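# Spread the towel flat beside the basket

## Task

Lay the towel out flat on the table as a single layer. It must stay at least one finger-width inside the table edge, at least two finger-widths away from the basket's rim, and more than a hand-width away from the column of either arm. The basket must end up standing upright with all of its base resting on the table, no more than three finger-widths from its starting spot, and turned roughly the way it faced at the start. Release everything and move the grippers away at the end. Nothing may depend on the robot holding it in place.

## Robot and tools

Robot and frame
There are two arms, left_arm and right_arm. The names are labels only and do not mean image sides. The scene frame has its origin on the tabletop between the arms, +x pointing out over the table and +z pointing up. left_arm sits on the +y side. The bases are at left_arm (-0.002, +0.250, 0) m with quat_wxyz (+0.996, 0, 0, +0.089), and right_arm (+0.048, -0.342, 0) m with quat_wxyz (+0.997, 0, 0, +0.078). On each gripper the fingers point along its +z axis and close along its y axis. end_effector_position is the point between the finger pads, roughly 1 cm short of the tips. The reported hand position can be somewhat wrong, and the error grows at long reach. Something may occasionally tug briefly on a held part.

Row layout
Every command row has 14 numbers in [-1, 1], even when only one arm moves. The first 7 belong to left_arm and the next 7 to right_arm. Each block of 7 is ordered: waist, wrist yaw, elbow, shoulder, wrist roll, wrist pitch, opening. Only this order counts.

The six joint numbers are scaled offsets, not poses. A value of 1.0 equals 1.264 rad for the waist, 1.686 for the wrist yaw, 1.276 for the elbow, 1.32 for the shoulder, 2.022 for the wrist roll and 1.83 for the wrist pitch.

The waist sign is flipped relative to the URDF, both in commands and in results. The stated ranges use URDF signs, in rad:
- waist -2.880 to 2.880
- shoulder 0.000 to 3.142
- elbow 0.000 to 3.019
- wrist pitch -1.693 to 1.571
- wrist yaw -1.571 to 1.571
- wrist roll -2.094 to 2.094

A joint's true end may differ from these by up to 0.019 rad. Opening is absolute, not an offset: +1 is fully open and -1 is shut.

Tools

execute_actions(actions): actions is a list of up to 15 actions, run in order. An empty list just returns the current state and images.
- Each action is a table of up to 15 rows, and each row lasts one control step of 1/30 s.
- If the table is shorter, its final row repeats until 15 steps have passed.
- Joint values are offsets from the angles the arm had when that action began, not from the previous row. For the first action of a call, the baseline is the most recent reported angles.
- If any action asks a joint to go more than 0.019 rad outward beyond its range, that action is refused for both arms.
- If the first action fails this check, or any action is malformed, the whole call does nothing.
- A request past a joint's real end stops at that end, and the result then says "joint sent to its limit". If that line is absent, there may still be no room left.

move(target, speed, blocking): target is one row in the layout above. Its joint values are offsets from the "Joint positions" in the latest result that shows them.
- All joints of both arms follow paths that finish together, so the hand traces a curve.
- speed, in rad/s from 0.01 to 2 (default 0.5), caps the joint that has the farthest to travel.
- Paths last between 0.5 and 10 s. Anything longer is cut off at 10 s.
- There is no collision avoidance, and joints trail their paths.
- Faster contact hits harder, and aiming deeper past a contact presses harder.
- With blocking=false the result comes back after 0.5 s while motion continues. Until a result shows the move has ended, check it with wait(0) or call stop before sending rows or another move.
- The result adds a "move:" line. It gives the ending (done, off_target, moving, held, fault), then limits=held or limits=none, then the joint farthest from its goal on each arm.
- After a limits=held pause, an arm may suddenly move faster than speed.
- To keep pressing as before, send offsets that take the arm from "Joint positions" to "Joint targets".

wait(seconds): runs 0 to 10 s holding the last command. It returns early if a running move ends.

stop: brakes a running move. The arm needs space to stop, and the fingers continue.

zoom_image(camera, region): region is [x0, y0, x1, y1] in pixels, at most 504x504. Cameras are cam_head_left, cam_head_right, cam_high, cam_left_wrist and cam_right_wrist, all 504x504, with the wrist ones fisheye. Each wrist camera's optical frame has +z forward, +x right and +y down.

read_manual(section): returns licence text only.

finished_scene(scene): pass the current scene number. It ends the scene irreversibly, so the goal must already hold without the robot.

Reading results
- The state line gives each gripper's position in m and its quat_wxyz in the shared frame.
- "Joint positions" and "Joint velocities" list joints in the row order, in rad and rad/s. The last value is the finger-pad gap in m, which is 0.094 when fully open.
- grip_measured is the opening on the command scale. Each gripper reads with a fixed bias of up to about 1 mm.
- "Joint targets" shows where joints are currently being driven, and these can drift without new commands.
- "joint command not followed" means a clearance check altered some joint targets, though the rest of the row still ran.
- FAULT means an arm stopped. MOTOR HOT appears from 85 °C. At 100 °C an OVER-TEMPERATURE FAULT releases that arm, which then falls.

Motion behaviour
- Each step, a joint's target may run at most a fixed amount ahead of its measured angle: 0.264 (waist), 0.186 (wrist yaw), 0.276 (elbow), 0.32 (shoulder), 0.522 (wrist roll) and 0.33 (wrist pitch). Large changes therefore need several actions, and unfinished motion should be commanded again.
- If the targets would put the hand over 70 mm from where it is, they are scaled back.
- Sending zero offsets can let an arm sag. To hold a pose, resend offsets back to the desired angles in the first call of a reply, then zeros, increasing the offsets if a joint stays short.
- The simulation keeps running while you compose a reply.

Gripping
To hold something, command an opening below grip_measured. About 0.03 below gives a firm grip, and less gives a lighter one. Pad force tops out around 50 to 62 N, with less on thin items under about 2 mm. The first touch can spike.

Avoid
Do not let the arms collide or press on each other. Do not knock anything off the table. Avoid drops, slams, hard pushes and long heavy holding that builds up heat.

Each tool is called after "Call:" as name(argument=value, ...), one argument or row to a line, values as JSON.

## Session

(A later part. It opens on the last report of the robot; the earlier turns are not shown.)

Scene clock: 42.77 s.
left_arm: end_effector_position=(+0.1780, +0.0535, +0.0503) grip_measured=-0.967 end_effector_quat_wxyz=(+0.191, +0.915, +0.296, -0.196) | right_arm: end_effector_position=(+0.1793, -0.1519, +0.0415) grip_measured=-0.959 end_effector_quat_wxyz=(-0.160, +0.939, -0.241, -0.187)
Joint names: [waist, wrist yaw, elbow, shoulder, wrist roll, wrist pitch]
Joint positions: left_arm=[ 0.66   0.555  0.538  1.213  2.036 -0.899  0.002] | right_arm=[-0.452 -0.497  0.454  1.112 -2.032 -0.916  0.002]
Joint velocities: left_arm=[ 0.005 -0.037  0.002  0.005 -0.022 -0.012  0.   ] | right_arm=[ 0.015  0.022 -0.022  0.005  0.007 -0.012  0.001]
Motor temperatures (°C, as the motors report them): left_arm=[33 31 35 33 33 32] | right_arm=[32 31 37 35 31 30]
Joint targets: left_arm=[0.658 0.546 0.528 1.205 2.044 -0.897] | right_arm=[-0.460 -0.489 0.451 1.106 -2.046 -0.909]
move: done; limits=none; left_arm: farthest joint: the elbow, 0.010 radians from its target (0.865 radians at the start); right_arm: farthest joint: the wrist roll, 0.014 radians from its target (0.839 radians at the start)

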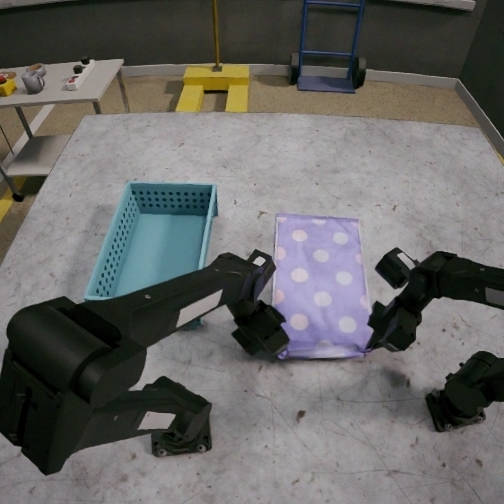

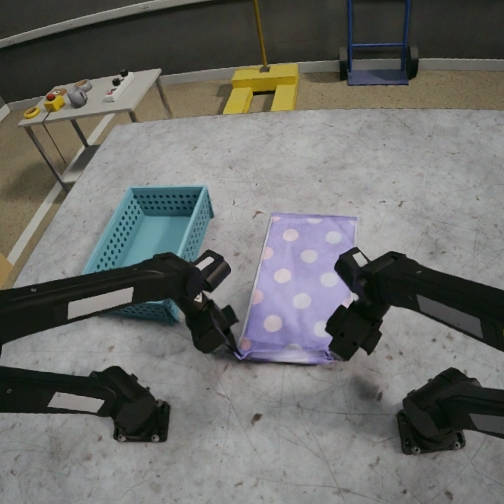

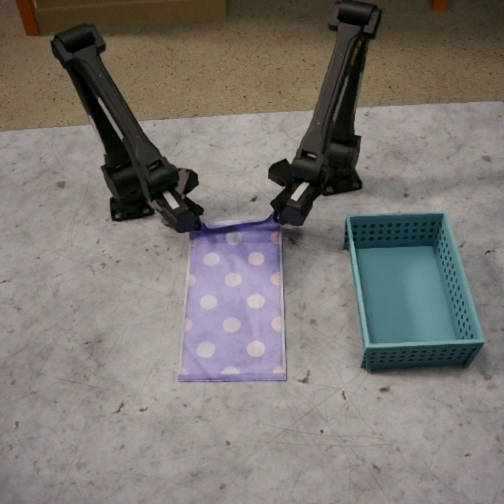

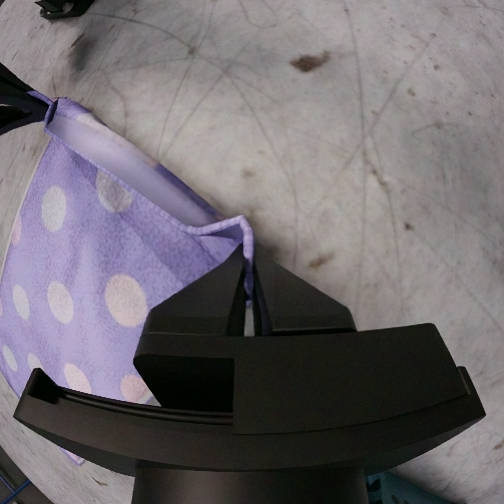

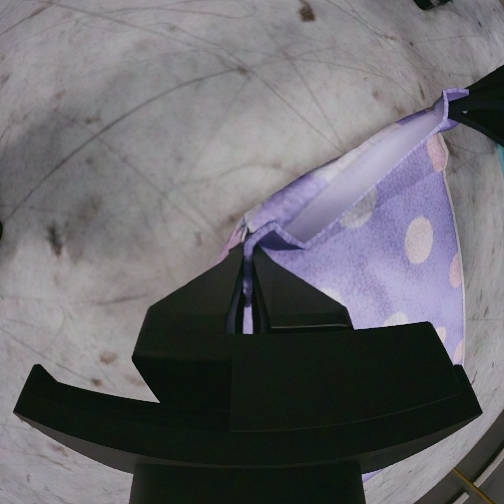

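Call:
execute_actions(
  actions=[
    [[0,0,0,0,0,0,-0.5,0,0,0,0,0,0,-0.5]],
    [[0,0,0,0,0,-0.08,-0.5,0,0,0,0,0,-0.08,-0.5]],
  ],
)

Call:
move(
  target=[0,0,0.02,-0.3,0,-0.22,-0.5,0,0,0.02,-0.3,0,-0.22,-0.5],
)

Scene clock: 43.93 s.
left_arm: end_effector_position=(+0.1511, +0.0673, +0.0527) grip_measured=-0.503 end_effector_quat_wxyz=(+0.144, +0.907, +0.312, -0.243) | right_arm: end_effector_position=(+0.1531, -0.1699, +0.0422) grip_measured=-0.502 end_effector_quat_wxyz=(-0.110, +0.932, -0.256, -0.230)
Joint names: [waist, wrist yaw, elbow, shoulder, wrist roll, wrist pitch]
Joint positions: left_arm=[ 0.66   0.557  0.538  1.213  2.036 -1.036  0.023] | right_arm=[-0.452 -0.498  0.449  1.112 -2.032 -1.046  0.023]
Joint velocities: left_arm=[ 0.005 -0.022 -0.002 -0.005  0.007  0.007 -0.001] | right_arm=[-0.015 -0.007  0.007 -0.005 -0.022  0.002 -0.   ]
Motor temperatures (°C, as the motors report them): left_arm=[33 31 34 33 33 32] | right_arm=[32 31 37 35 31 30]
Joint targets: left_arm=[0.660 0.557 0.539 1.213 2.036 -1.045] | right_arm=[-0.452 -0.498 0.454 1.112 -2.032 -1.062]

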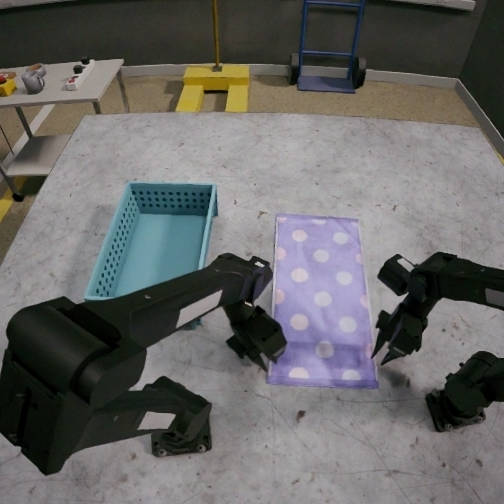

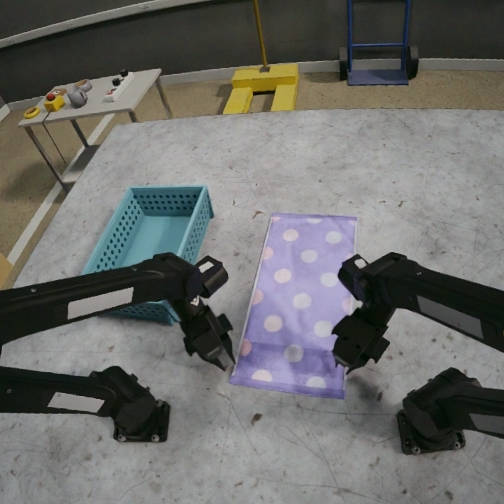

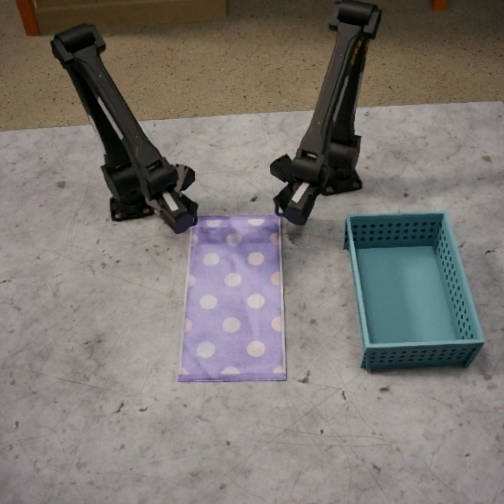

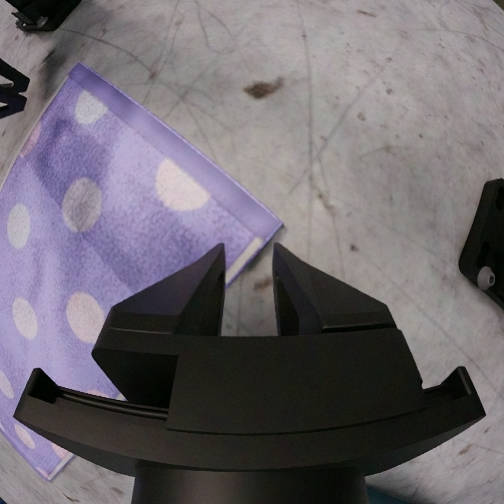

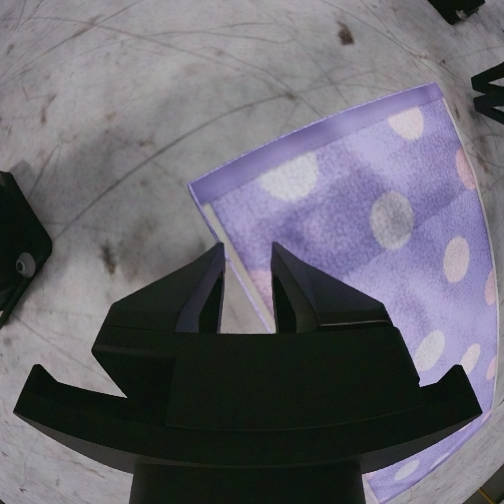

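Scene clock: 45.17 s.
left_arm: end_effector_position=(+0.0881, +0.1003, +0.1303) grip_measured=-0.503 end_effector_quat_wxyz=(+0.145, +0.907, +0.312, -0.242) | right_arm: end_effector_position=(+0.0999, -0.2069, +0.1068) grip_measured=-0.502 end_effector_quat_wxyz=(-0.114, +0.933, -0.255, -0.226)
Joint names: [waist, wrist yaw, elbow, shoulder, wrist roll, wrist pitch]
Joint positions: left_arm=[ 0.66   0.557  0.538  0.816  2.036 -1.43   0.023] | right_arm=[-0.452 -0.498  0.449  0.713 -2.032 -1.434  0.023]
Joint velocities: left_arm=[ 0.005  0.007  0.002 -0.005 -0.037  0.002 -0.001] | right_arm=[-0.005 -0.051  0.007 -0.005 -0.022  0.002  0.001]
Motor temperatures (°C, as the motors report them): left_arm=[33 31 35 33 33 32] | right_arm=[32 31 37 35 31 30]
Joint targets: left_arm=[0.660 0.557 0.563 0.817 2.036 -1.439] | right_arm=[-0.452 -0.498 0.474 0.716 -2.032 -1.449]
move: off_target (left_arm, right_arm); limits=none; left_arm: farthest joint: the elbow, 0.026 radians from its target (0.026 radians at the start); right_arm: farthest joint: the elbow, 0.026 radians from its target (0.026 radians at the start)

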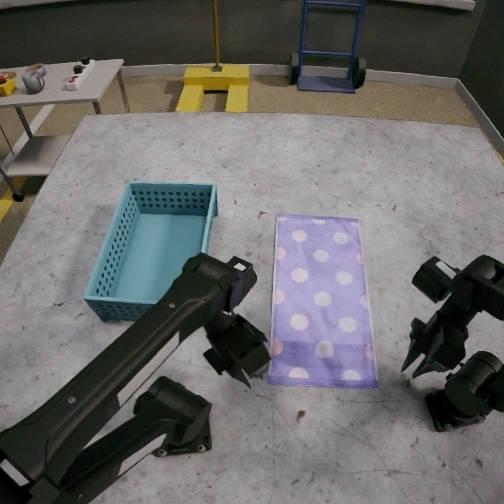

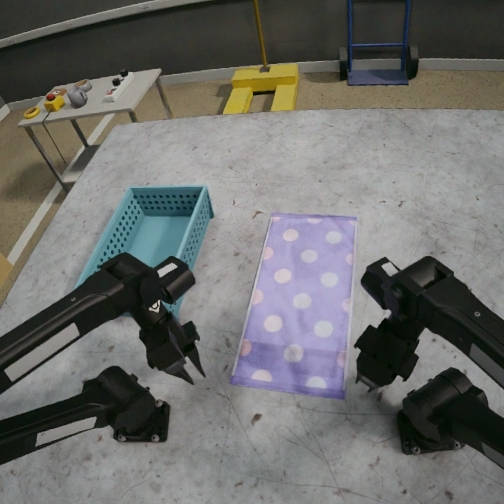

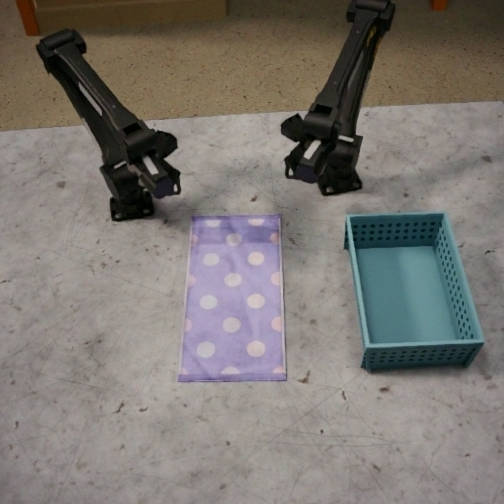

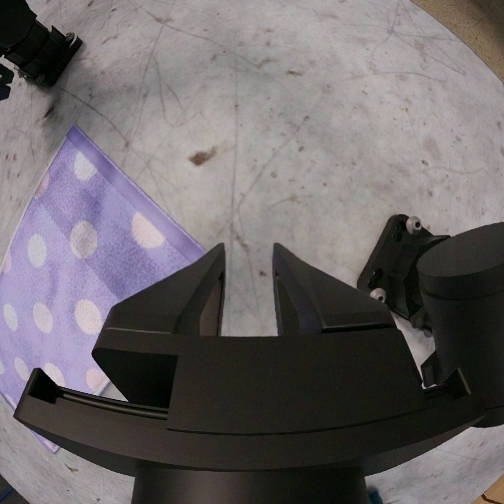

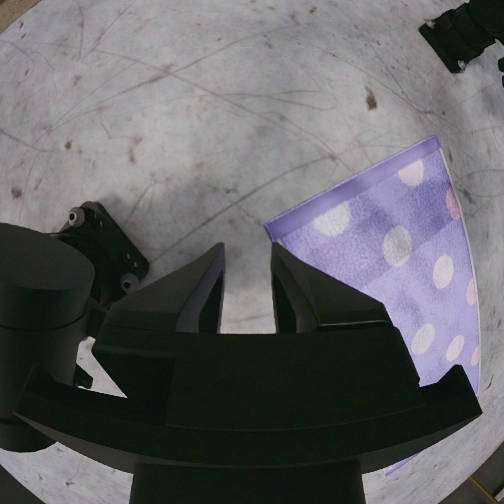

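Call:
move(
  target=[-0.3,0,0.1,-0.15,0,0,-0.5,0.09,0.295,0.955,1,1,0.15,1],
  speed=1.5,
)

Call:
move(
  target=[0,0,0.02,0,0,0,-0.5,0,0,0.02,0.05,0.25,0.03,1],
  speed=0.8,
)

Scene clock: 47.77 s.
left_arm: end_effector_position=(+0.1530, +0.1414, +0.1860) grip_measured=-0.503 end_effector_quat_wxyz=(+0.261, +0.852, +0.442, -0.105) | right_arm: end_effector_position=(+0.5716, -0.0521, +0.0405) grip_measured=+1.000 end_effector_quat_wxyz=(-0.007, -0.261, +0.965, +0.000)
Joint names: [waist, wrist yaw, elbow, shoulder, wrist roll, wrist pitch]
Joint positions: left_arm=[ 0.288  0.557  0.617  0.627  2.036 -1.43   0.023] | right_arm=[-0.35  -0.004  1.623  2.034 -0.022 -1.173  0.094]
Joint velocities: left_arm=[ 0.005 -0.037  0.007  0.005  0.007 -0.002  0.001] | right_arm=[ 0.005 -0.037 -0.007 -0.015 -0.066 -0.007  0.   ]
Motor temperatures (°C, as the motors report them): left_arm=[33 31 35 33 33 32] | right_arm=[32 31 38 35 31 30]
Joint targets: left_arm=[0.281 0.557 0.665 0.618 2.036 -1.430] | right_arm=[-0.338 -0.001 1.668 2.033 -0.010 -1.159]
move: off_target (left_arm, right_arm); limits=none; left_arm: farthest joint: the elbow, 0.048 radians from its target (0.128 radians at the start); right_arm: farthest joint: the elbow, 0.045 radians from its target (1.219 radians at the start)

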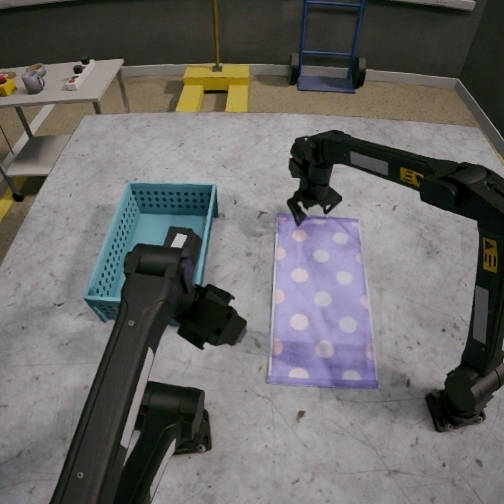

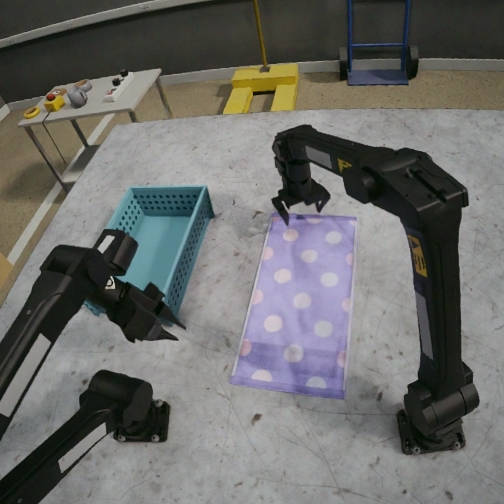

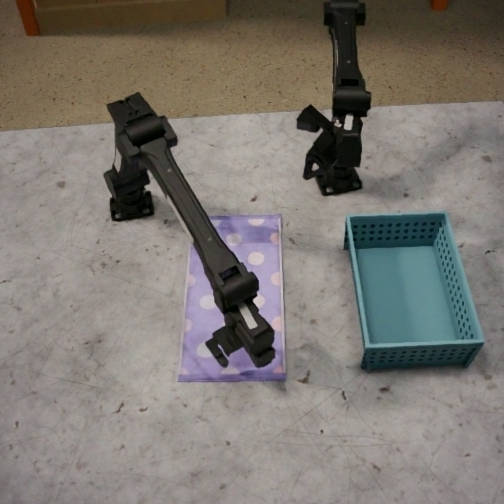

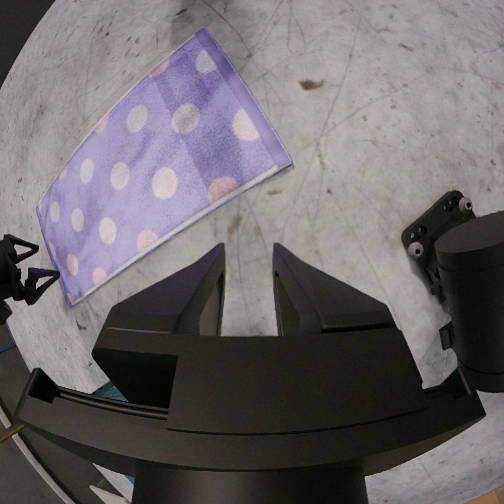

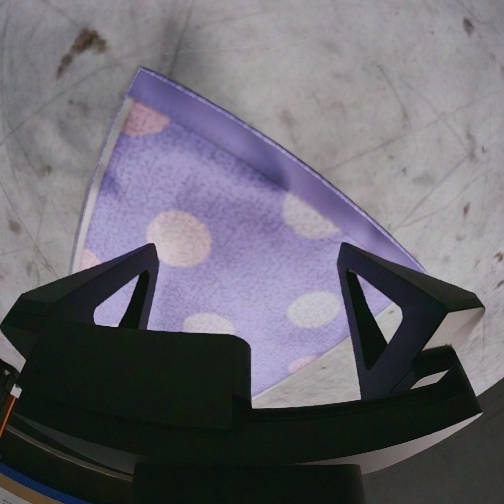

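Scene clock: 49.27 s.
left_arm: end_effector_position=(+0.1530, +0.1414, +0.1860) grip_measured=-0.503 end_effector_quat_wxyz=(+0.261, +0.852, +0.442, -0.105) | right_arm: end_effector_position=(+0.5753, -0.0500, +0.0132) grip_measured=+1.000 end_effector_quat_wxyz=(-0.011, -0.017, +1.000, -0.004)
Joint names: [waist, wrist yaw, elbow, shoulder, wrist roll, wrist pitch]
Joint positions: left_arm=[ 0.288  0.557  0.617  0.627  2.036 -1.43   0.023] | right_arm=[-0.35  -0.004  1.623  2.081  0.472 -1.136  0.094]
Joint velocities: left_arm=[ 0.005 -0.007 -0.002 -0.015 -0.037 -0.022 -0.001] | right_arm=[-0.005 -0.051  0.017 -0.015  0.007  0.007  0.   ]
Motor temperatures (°C, as the motors report them): left_arm=[33 31 35 33 33 32] | right_arm=[32 31 38 35 31 30]
Joint targets: left_arm=[0.288 0.557 0.643 0.627 2.036 -1.430] | right_arm=[-0.350 -0.004 1.648 2.100 0.483 -1.118]
move: off_target (left_arm, right_arm); limits=none; left_arm: farthest joint: the elbow, 0.025 radians from its target (0.025 radians at the start); right_arm: farthest joint: the elbow, 0.026 radians from its target (0.026 radians at the start)

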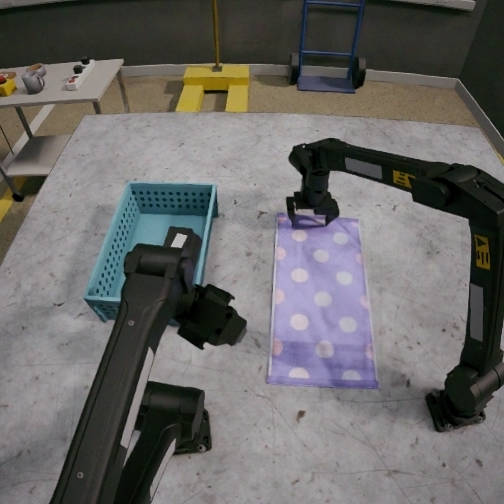

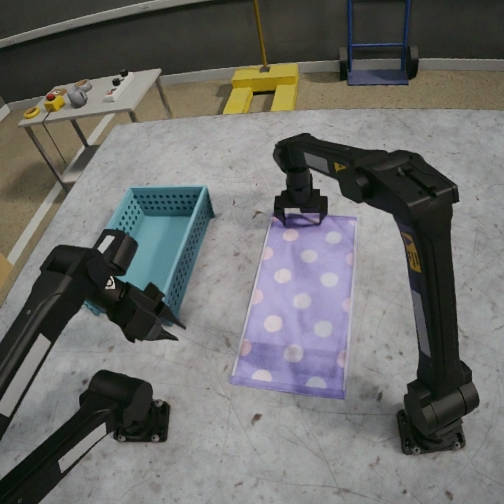

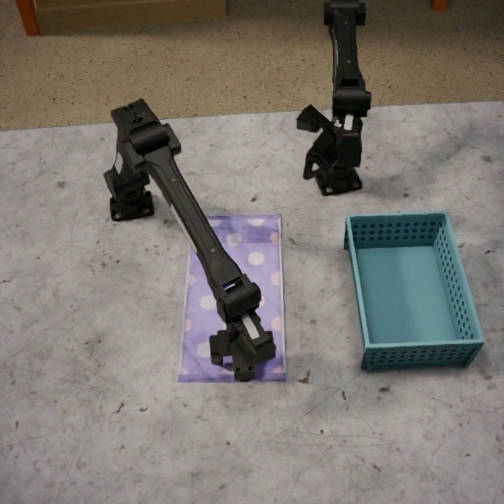

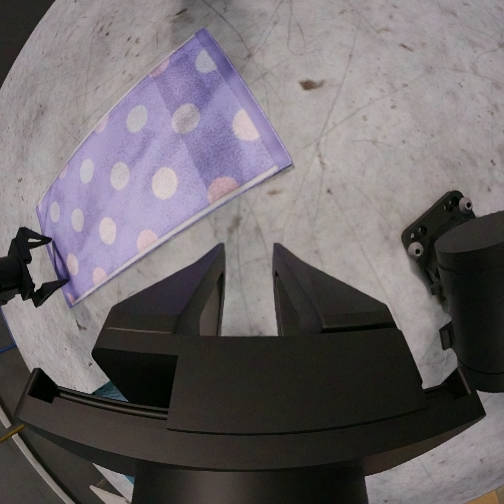

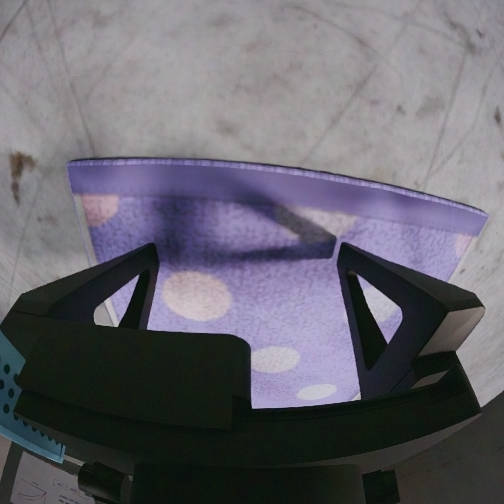

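Call:
move(
  target=[0,0,0.02,0,0,0,-0.5,0.048,0,0.215,0.136,-0.01,-0.033,1],
  speed=0.25,
)

Call:
move(
  target=[0,0,0.02,0,0,0,-0.5,0,0,0.03,-0.08,0,0,1],
  speed=0.3,
)

Call:
move(
  target=[0,0,0.02,0,0,0,-0.5,0.5,0,-0.3,-0.45,0,0,1],
  speed=0.9,
)

Scene clock: 50.90 s.
left_arm: end_effector_position=(+0.1530, +0.1414, +0.1860) grip_measured=-0.503 end_effector_quat_wxyz=(+0.261, +0.852, +0.442, -0.105) | right_arm: end_effector_position=(+0.6466, -0.0461, +0.0070) grip_measured=+1.000 end_effector_quat_wxyz=(+0.010, +0.002, +1.000, +0.007)
Joint names: [waist, wrist yaw, elbow, shoulder, wrist roll, wrist pitch]
Joint positions: left_arm=[ 0.288  0.557  0.617  0.627  2.036 -1.43   0.023] | right_arm=[-0.304 -0.004  1.855  2.223  0.463 -1.179  0.094]
Joint velocities: left_arm=[ 0.024  0.022  0.007 -0.015  0.007 -0.007 -0.   ] | right_arm=[ 0.015  0.022 -0.007 -0.005 -0.007 -0.012  0.   ]
Motor temperatures (°C, as the motors report them): left_arm=[33 31 35 33 33 32] | right_arm=[32 31 38 35 31 30]
Joint targets: left_arm=[0.288 0.557 0.643 0.627 2.036 -1.430] | right_arm=[-0.289 -0.004 1.897 2.260 0.451 -1.196]
move: off_target (left_arm, right_arm); limits=none; left_arm: farthest joint: the elbow, 0.025 radians from its target (0.025 radians at the start); right_arm: farthest joint: the elbow, 0.042 radians from its target (0.274 radians at the start)

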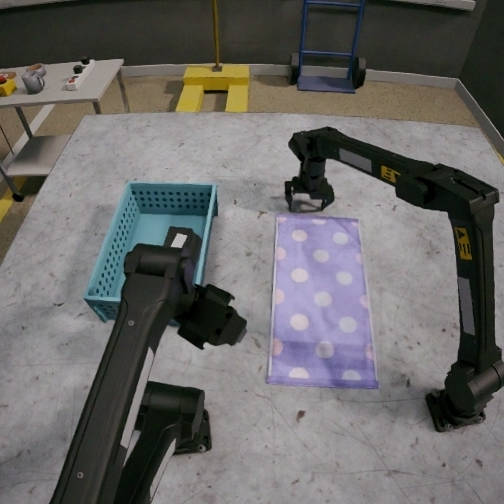

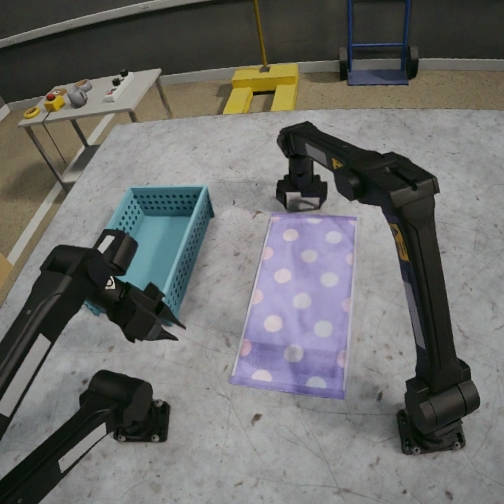

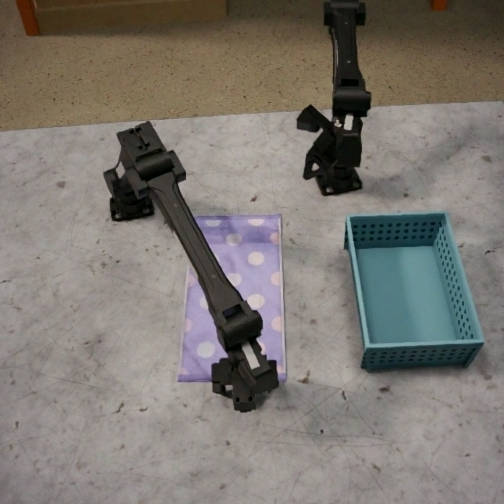

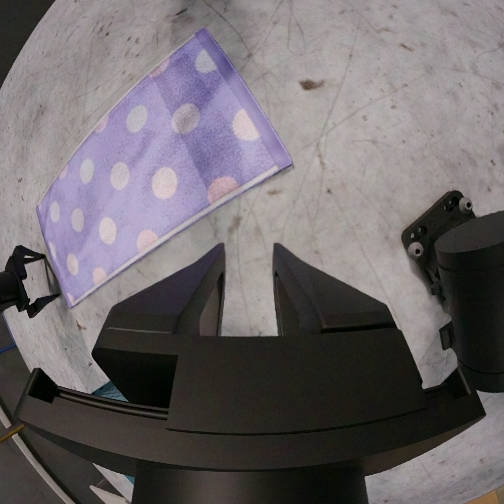

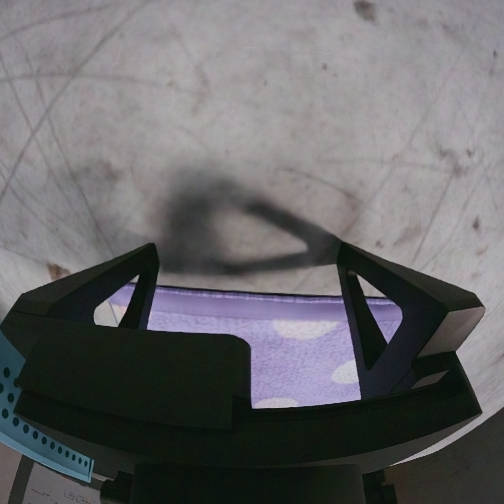

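Scene clock: 51.80 s.
left_arm: end_effector_position=(+0.1530, +0.1414, +0.1860) grip_measured=-0.503 end_effector_quat_wxyz=(+0.261, +0.852, +0.442, -0.105) | right_arm: end_effector_position=(+0.6562, -0.0414, +0.0867) grip_measured=+1.000 end_effector_quat_wxyz=(+0.065, +0.002, +0.997, +0.034)
Joint names: [waist, wrist yaw, elbow, shoulder, wrist roll, wrist pitch]
Joint positions: left_arm=[ 0.288  0.557  0.617  0.627  2.036 -1.43   0.023] | right_arm=[-0.304 -0.004  1.857  2.102  0.463 -1.179  0.094]
Joint velocities: left_arm=[ 0.015 -0.022 -0.007  0.015 -0.081 -0.012  0.001] | right_arm=[ 0.005 -0.081  0.017 -0.005  0.007 -0.007  0.   ]
Motor temperatures (°C, as the motors report them): left_arm=[33 31 36 33 33 32] | right_arm=[32 31 38 35 31 30]
Joint targets: left_arm=[0.288 0.557 0.643 0.627 2.036 -1.430] | right_arm=[-0.304 -0.004 1.893 2.118 0.463 -1.179]
move: off_target (left_arm, right_arm); limits=none; left_arm: farthest joint: the elbow, 0.025 radians from its target (0.025 radians at the start); right_arm: farthest joint: the elbow, 0.036 radians from its target (0.038 radians at the start)

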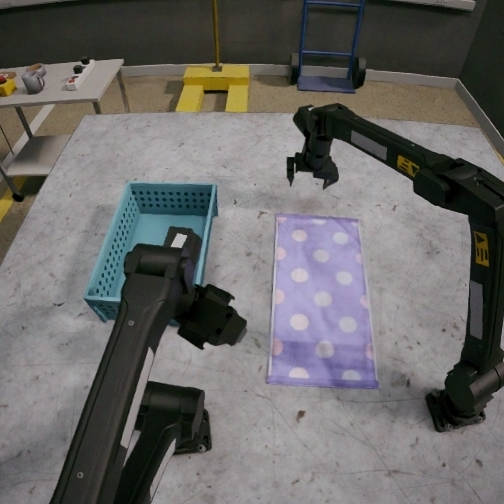

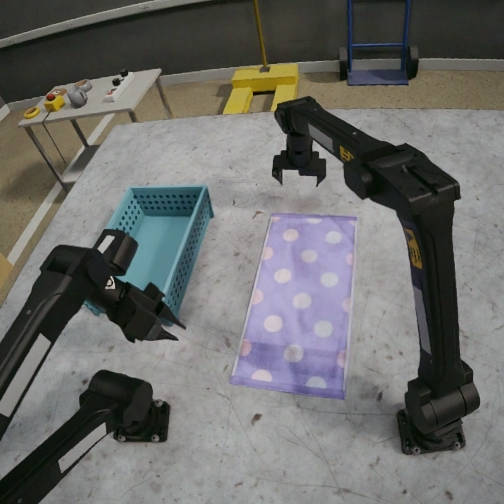

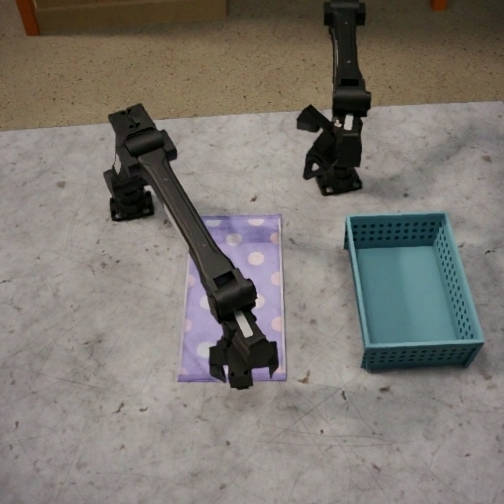

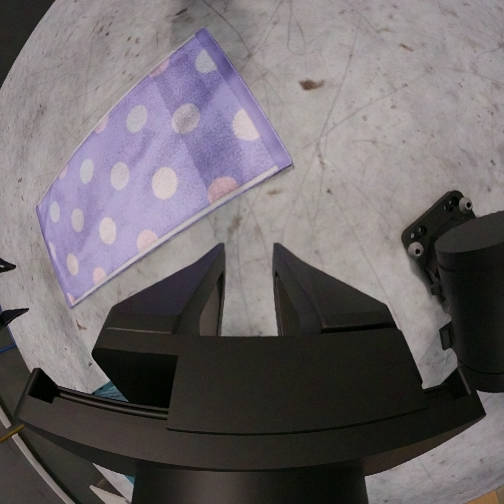

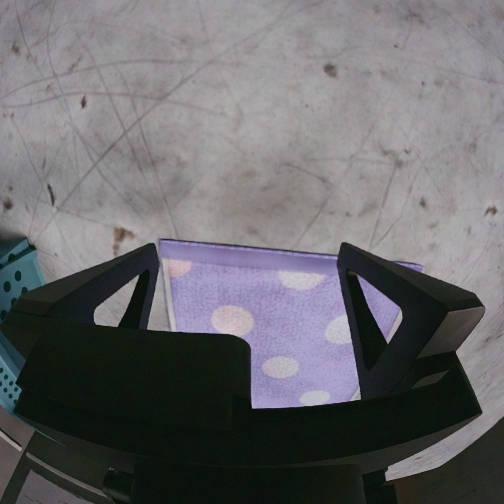

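Scene clock: 53.47 s.
left_arm: end_effector_position=(+0.1530, +0.1414, +0.1860) grip_measured=-0.503 end_effector_quat_wxyz=(+0.261, +0.852, +0.442, -0.105) | right_arm: end_effector_position=(+0.5708, -0.4388, +0.2751) grip_measured=+1.000 end_effector_quat_wxyz=(+0.181, +0.312, +0.932, +0.026)
Joint names: [waist, wrist yaw, elbow, shoulder, wrist roll, wrist pitch]
Joint positions: left_arm=[ 0.288  0.557  0.617  0.627  2.036 -1.43   0.023] | right_arm=[ 0.338 -0.001  1.473  1.496  0.463 -1.179  0.094]
Joint velocities: left_arm=[-0.015 -0.066 -0.032  0.005  0.051  0.007 -0.   ] | right_arm=[-0.005 -0.022 -0.007 -0.015  0.037 -0.022  0.   ]
Motor temperatures (°C, as the motors report them): left_arm=[33 31 36 33 33 32] | right_arm=[32 31 38 35 31 30]
Joint targets: left_arm=[0.288 0.557 0.643 0.627 2.036 -1.430] | right_arm=[0.328 -0.004 1.474 1.508 0.463 -1.179]
move: off_target (left_arm); limits=none; left_arm: farthest joint: the elbow, 0.025 radians from its target (0.025 radians at the start); right_arm: farthest joint: the shoulder, 0.012 radians from its target (0.594 radians at the start)

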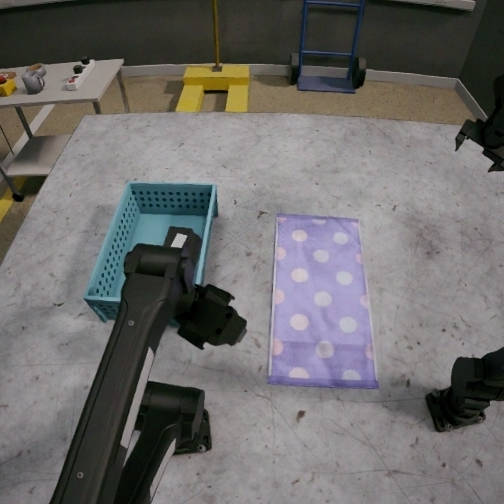

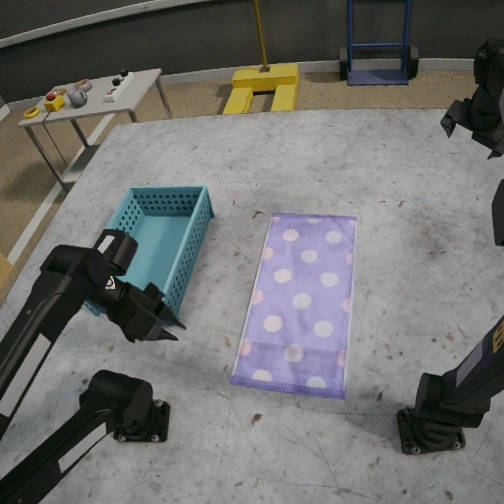

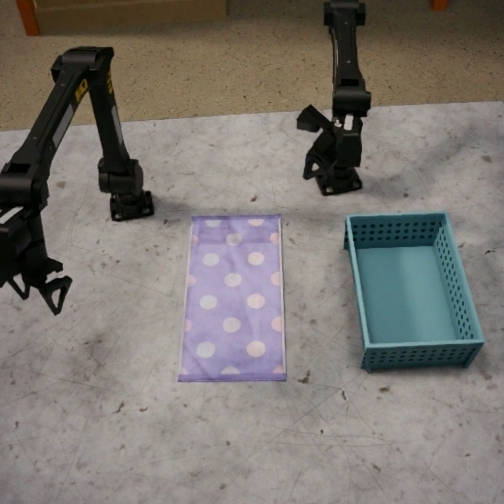

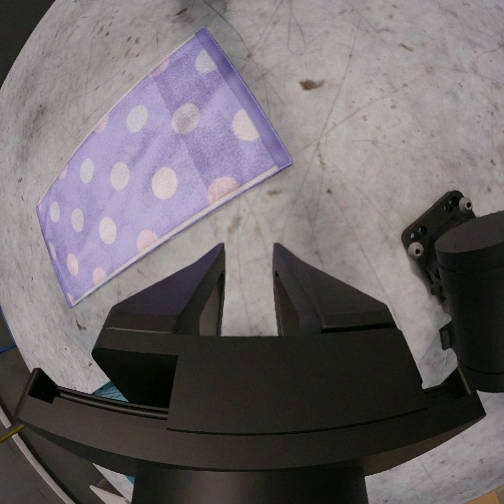

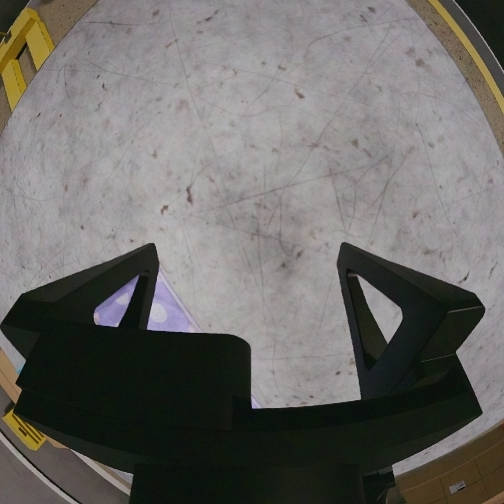

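The fingers never touched the towel. Retrying with proper pressure.

Call:
move(
  target=[0,0,0.02,0,0,0,-0.5,-0.525,0,0.135,0.425,0,0.035,1],
  speed=0.7,
)

Call:
move(
  target=[0,0,0.02,0,0,0,-0.5,0,0,0.02,0.065,0,0.015,1],
  speed=0.12,
)

Scene clock: 55.27 s.
left_arm: end_effector_position=(+0.1530, +0.1414, +0.1860) grip_measured=-0.503 end_effector_quat_wxyz=(+0.261, +0.852, +0.442, -0.105) | right_arm: end_effector_position=(+0.5758, -0.0587, +0.0203) grip_measured=+1.000 end_effector_quat_wxyz=(-0.006, -0.015, +1.000, -0.002)
Joint names: [waist, wrist yaw, elbow, shoulder, wrist roll, wrist pitch]
Joint positions: left_arm=[ 0.288  0.557  0.617  0.627  2.036 -1.43   0.023] | right_arm=[-0.338 -0.001  1.604  2.057  0.463 -1.129  0.094]
Joint velocities: left_arm=[-0.015 -0.022  0.012 -0.005  0.007 -0.022 -0.002] | right_arm=[ 0.005 -0.081 -0.007  0.005  0.022 -0.012  0.   ]
Motor temperatures (°C, as the motors report them): left_arm=[33 31 36 32 33 32] | right_arm=[32 31 38 35 31 30]
Joint targets: left_arm=[0.288 0.557 0.643 0.627 2.036 -1.430] | right_arm=[-0.326 -0.001 1.645 2.057 0.463 -1.115]
move: off_target (left_arm, right_arm); limits=none; left_arm: farthest joint: the elbow, 0.025 radians from its target (0.025 radians at the start); right_arm: farthest joint: the elbow, 0.042 radians from its target (0.173 radians at the start)

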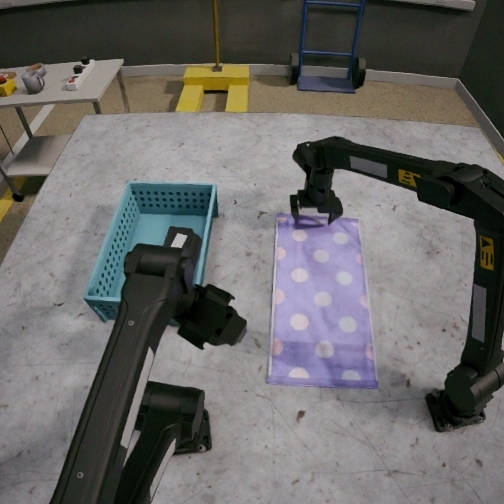

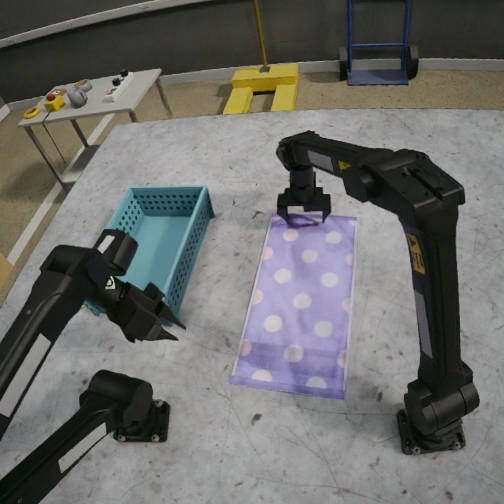

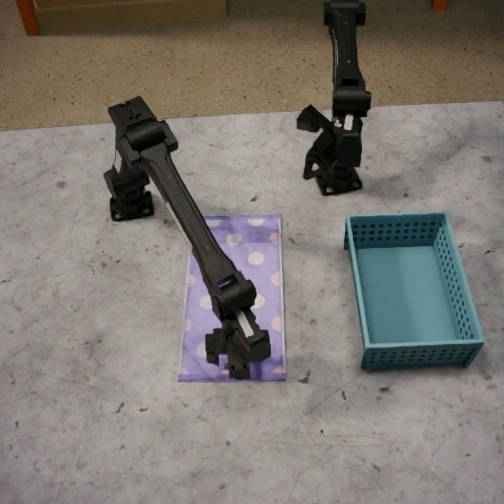

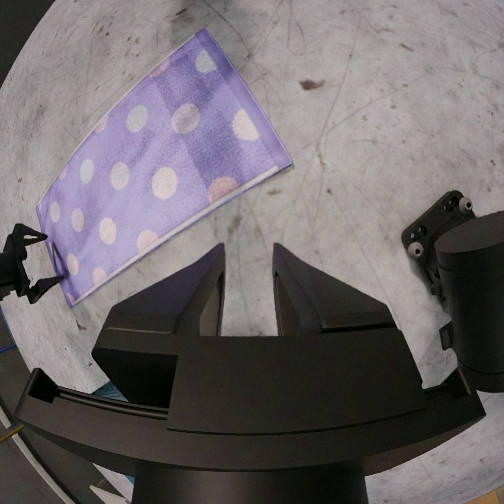

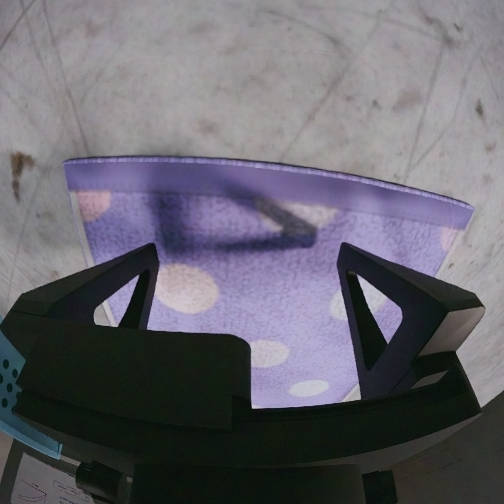

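Scene clock: 56.23 s.
left_arm: end_effector_position=(+0.1530, +0.1414, +0.1860) grip_measured=-0.503 end_effector_quat_wxyz=(+0.261, +0.852, +0.442, -0.105) | right_arm: end_effector_position=(+0.5750, -0.0591, +0.0076) grip_measured=+1.000 end_effector_quat_wxyz=(-0.013, -0.015, +1.000, -0.006)
Joint names: [waist, wrist yaw, elbow, shoulder, wrist roll, wrist pitch]
Joint positions: left_arm=[ 0.288  0.557  0.617  0.627  2.036 -1.43   0.023] | right_arm=[-0.338 -0.001  1.606  2.08   0.463 -1.126  0.094]
Joint velocities: left_arm=[-0.005  0.022 -0.007 -0.015 -0.007 -0.002 -0.   ] | right_arm=[-0.005  0.037 -0.012 -0.005 -0.007 -0.002  0.   ]
Motor temperatures (°C, as the motors report them): left_arm=[33 31 36 32 33 32] | right_arm=[32 31 38 36 31 30]
Joint targets: left_arm=[0.288 0.557 0.643 0.627 2.036 -1.430] | right_arm=[-0.338 -0.001 1.629 2.143 0.463 -1.102]
move: off_target (left_arm, right_arm); limits=none; left_arm: farthest joint: the elbow, 0.025 radians from its target (0.025 radians at the start); right_arm: farthest joint: the shoulder, 0.062 radians from its target (0.086 radians at the start)

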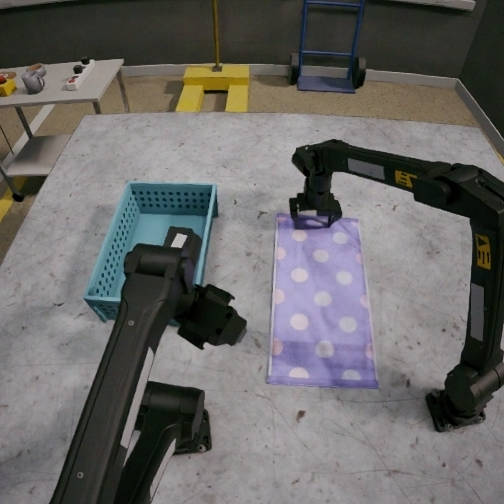

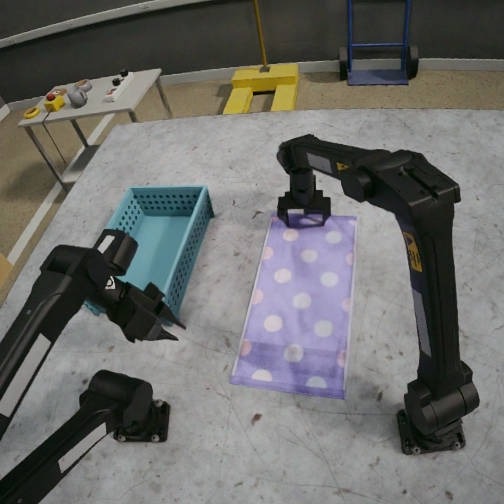

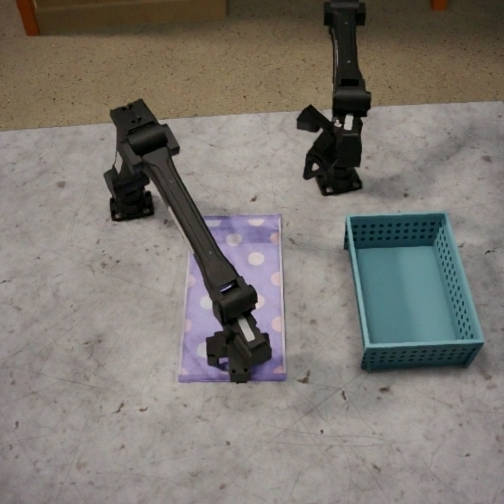

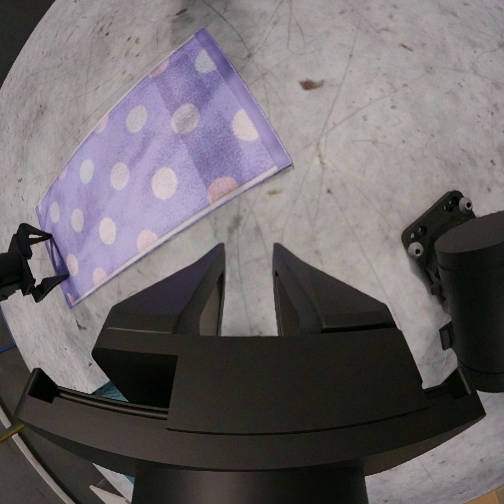

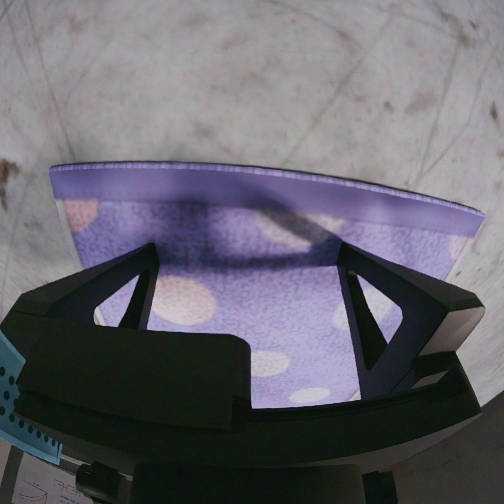

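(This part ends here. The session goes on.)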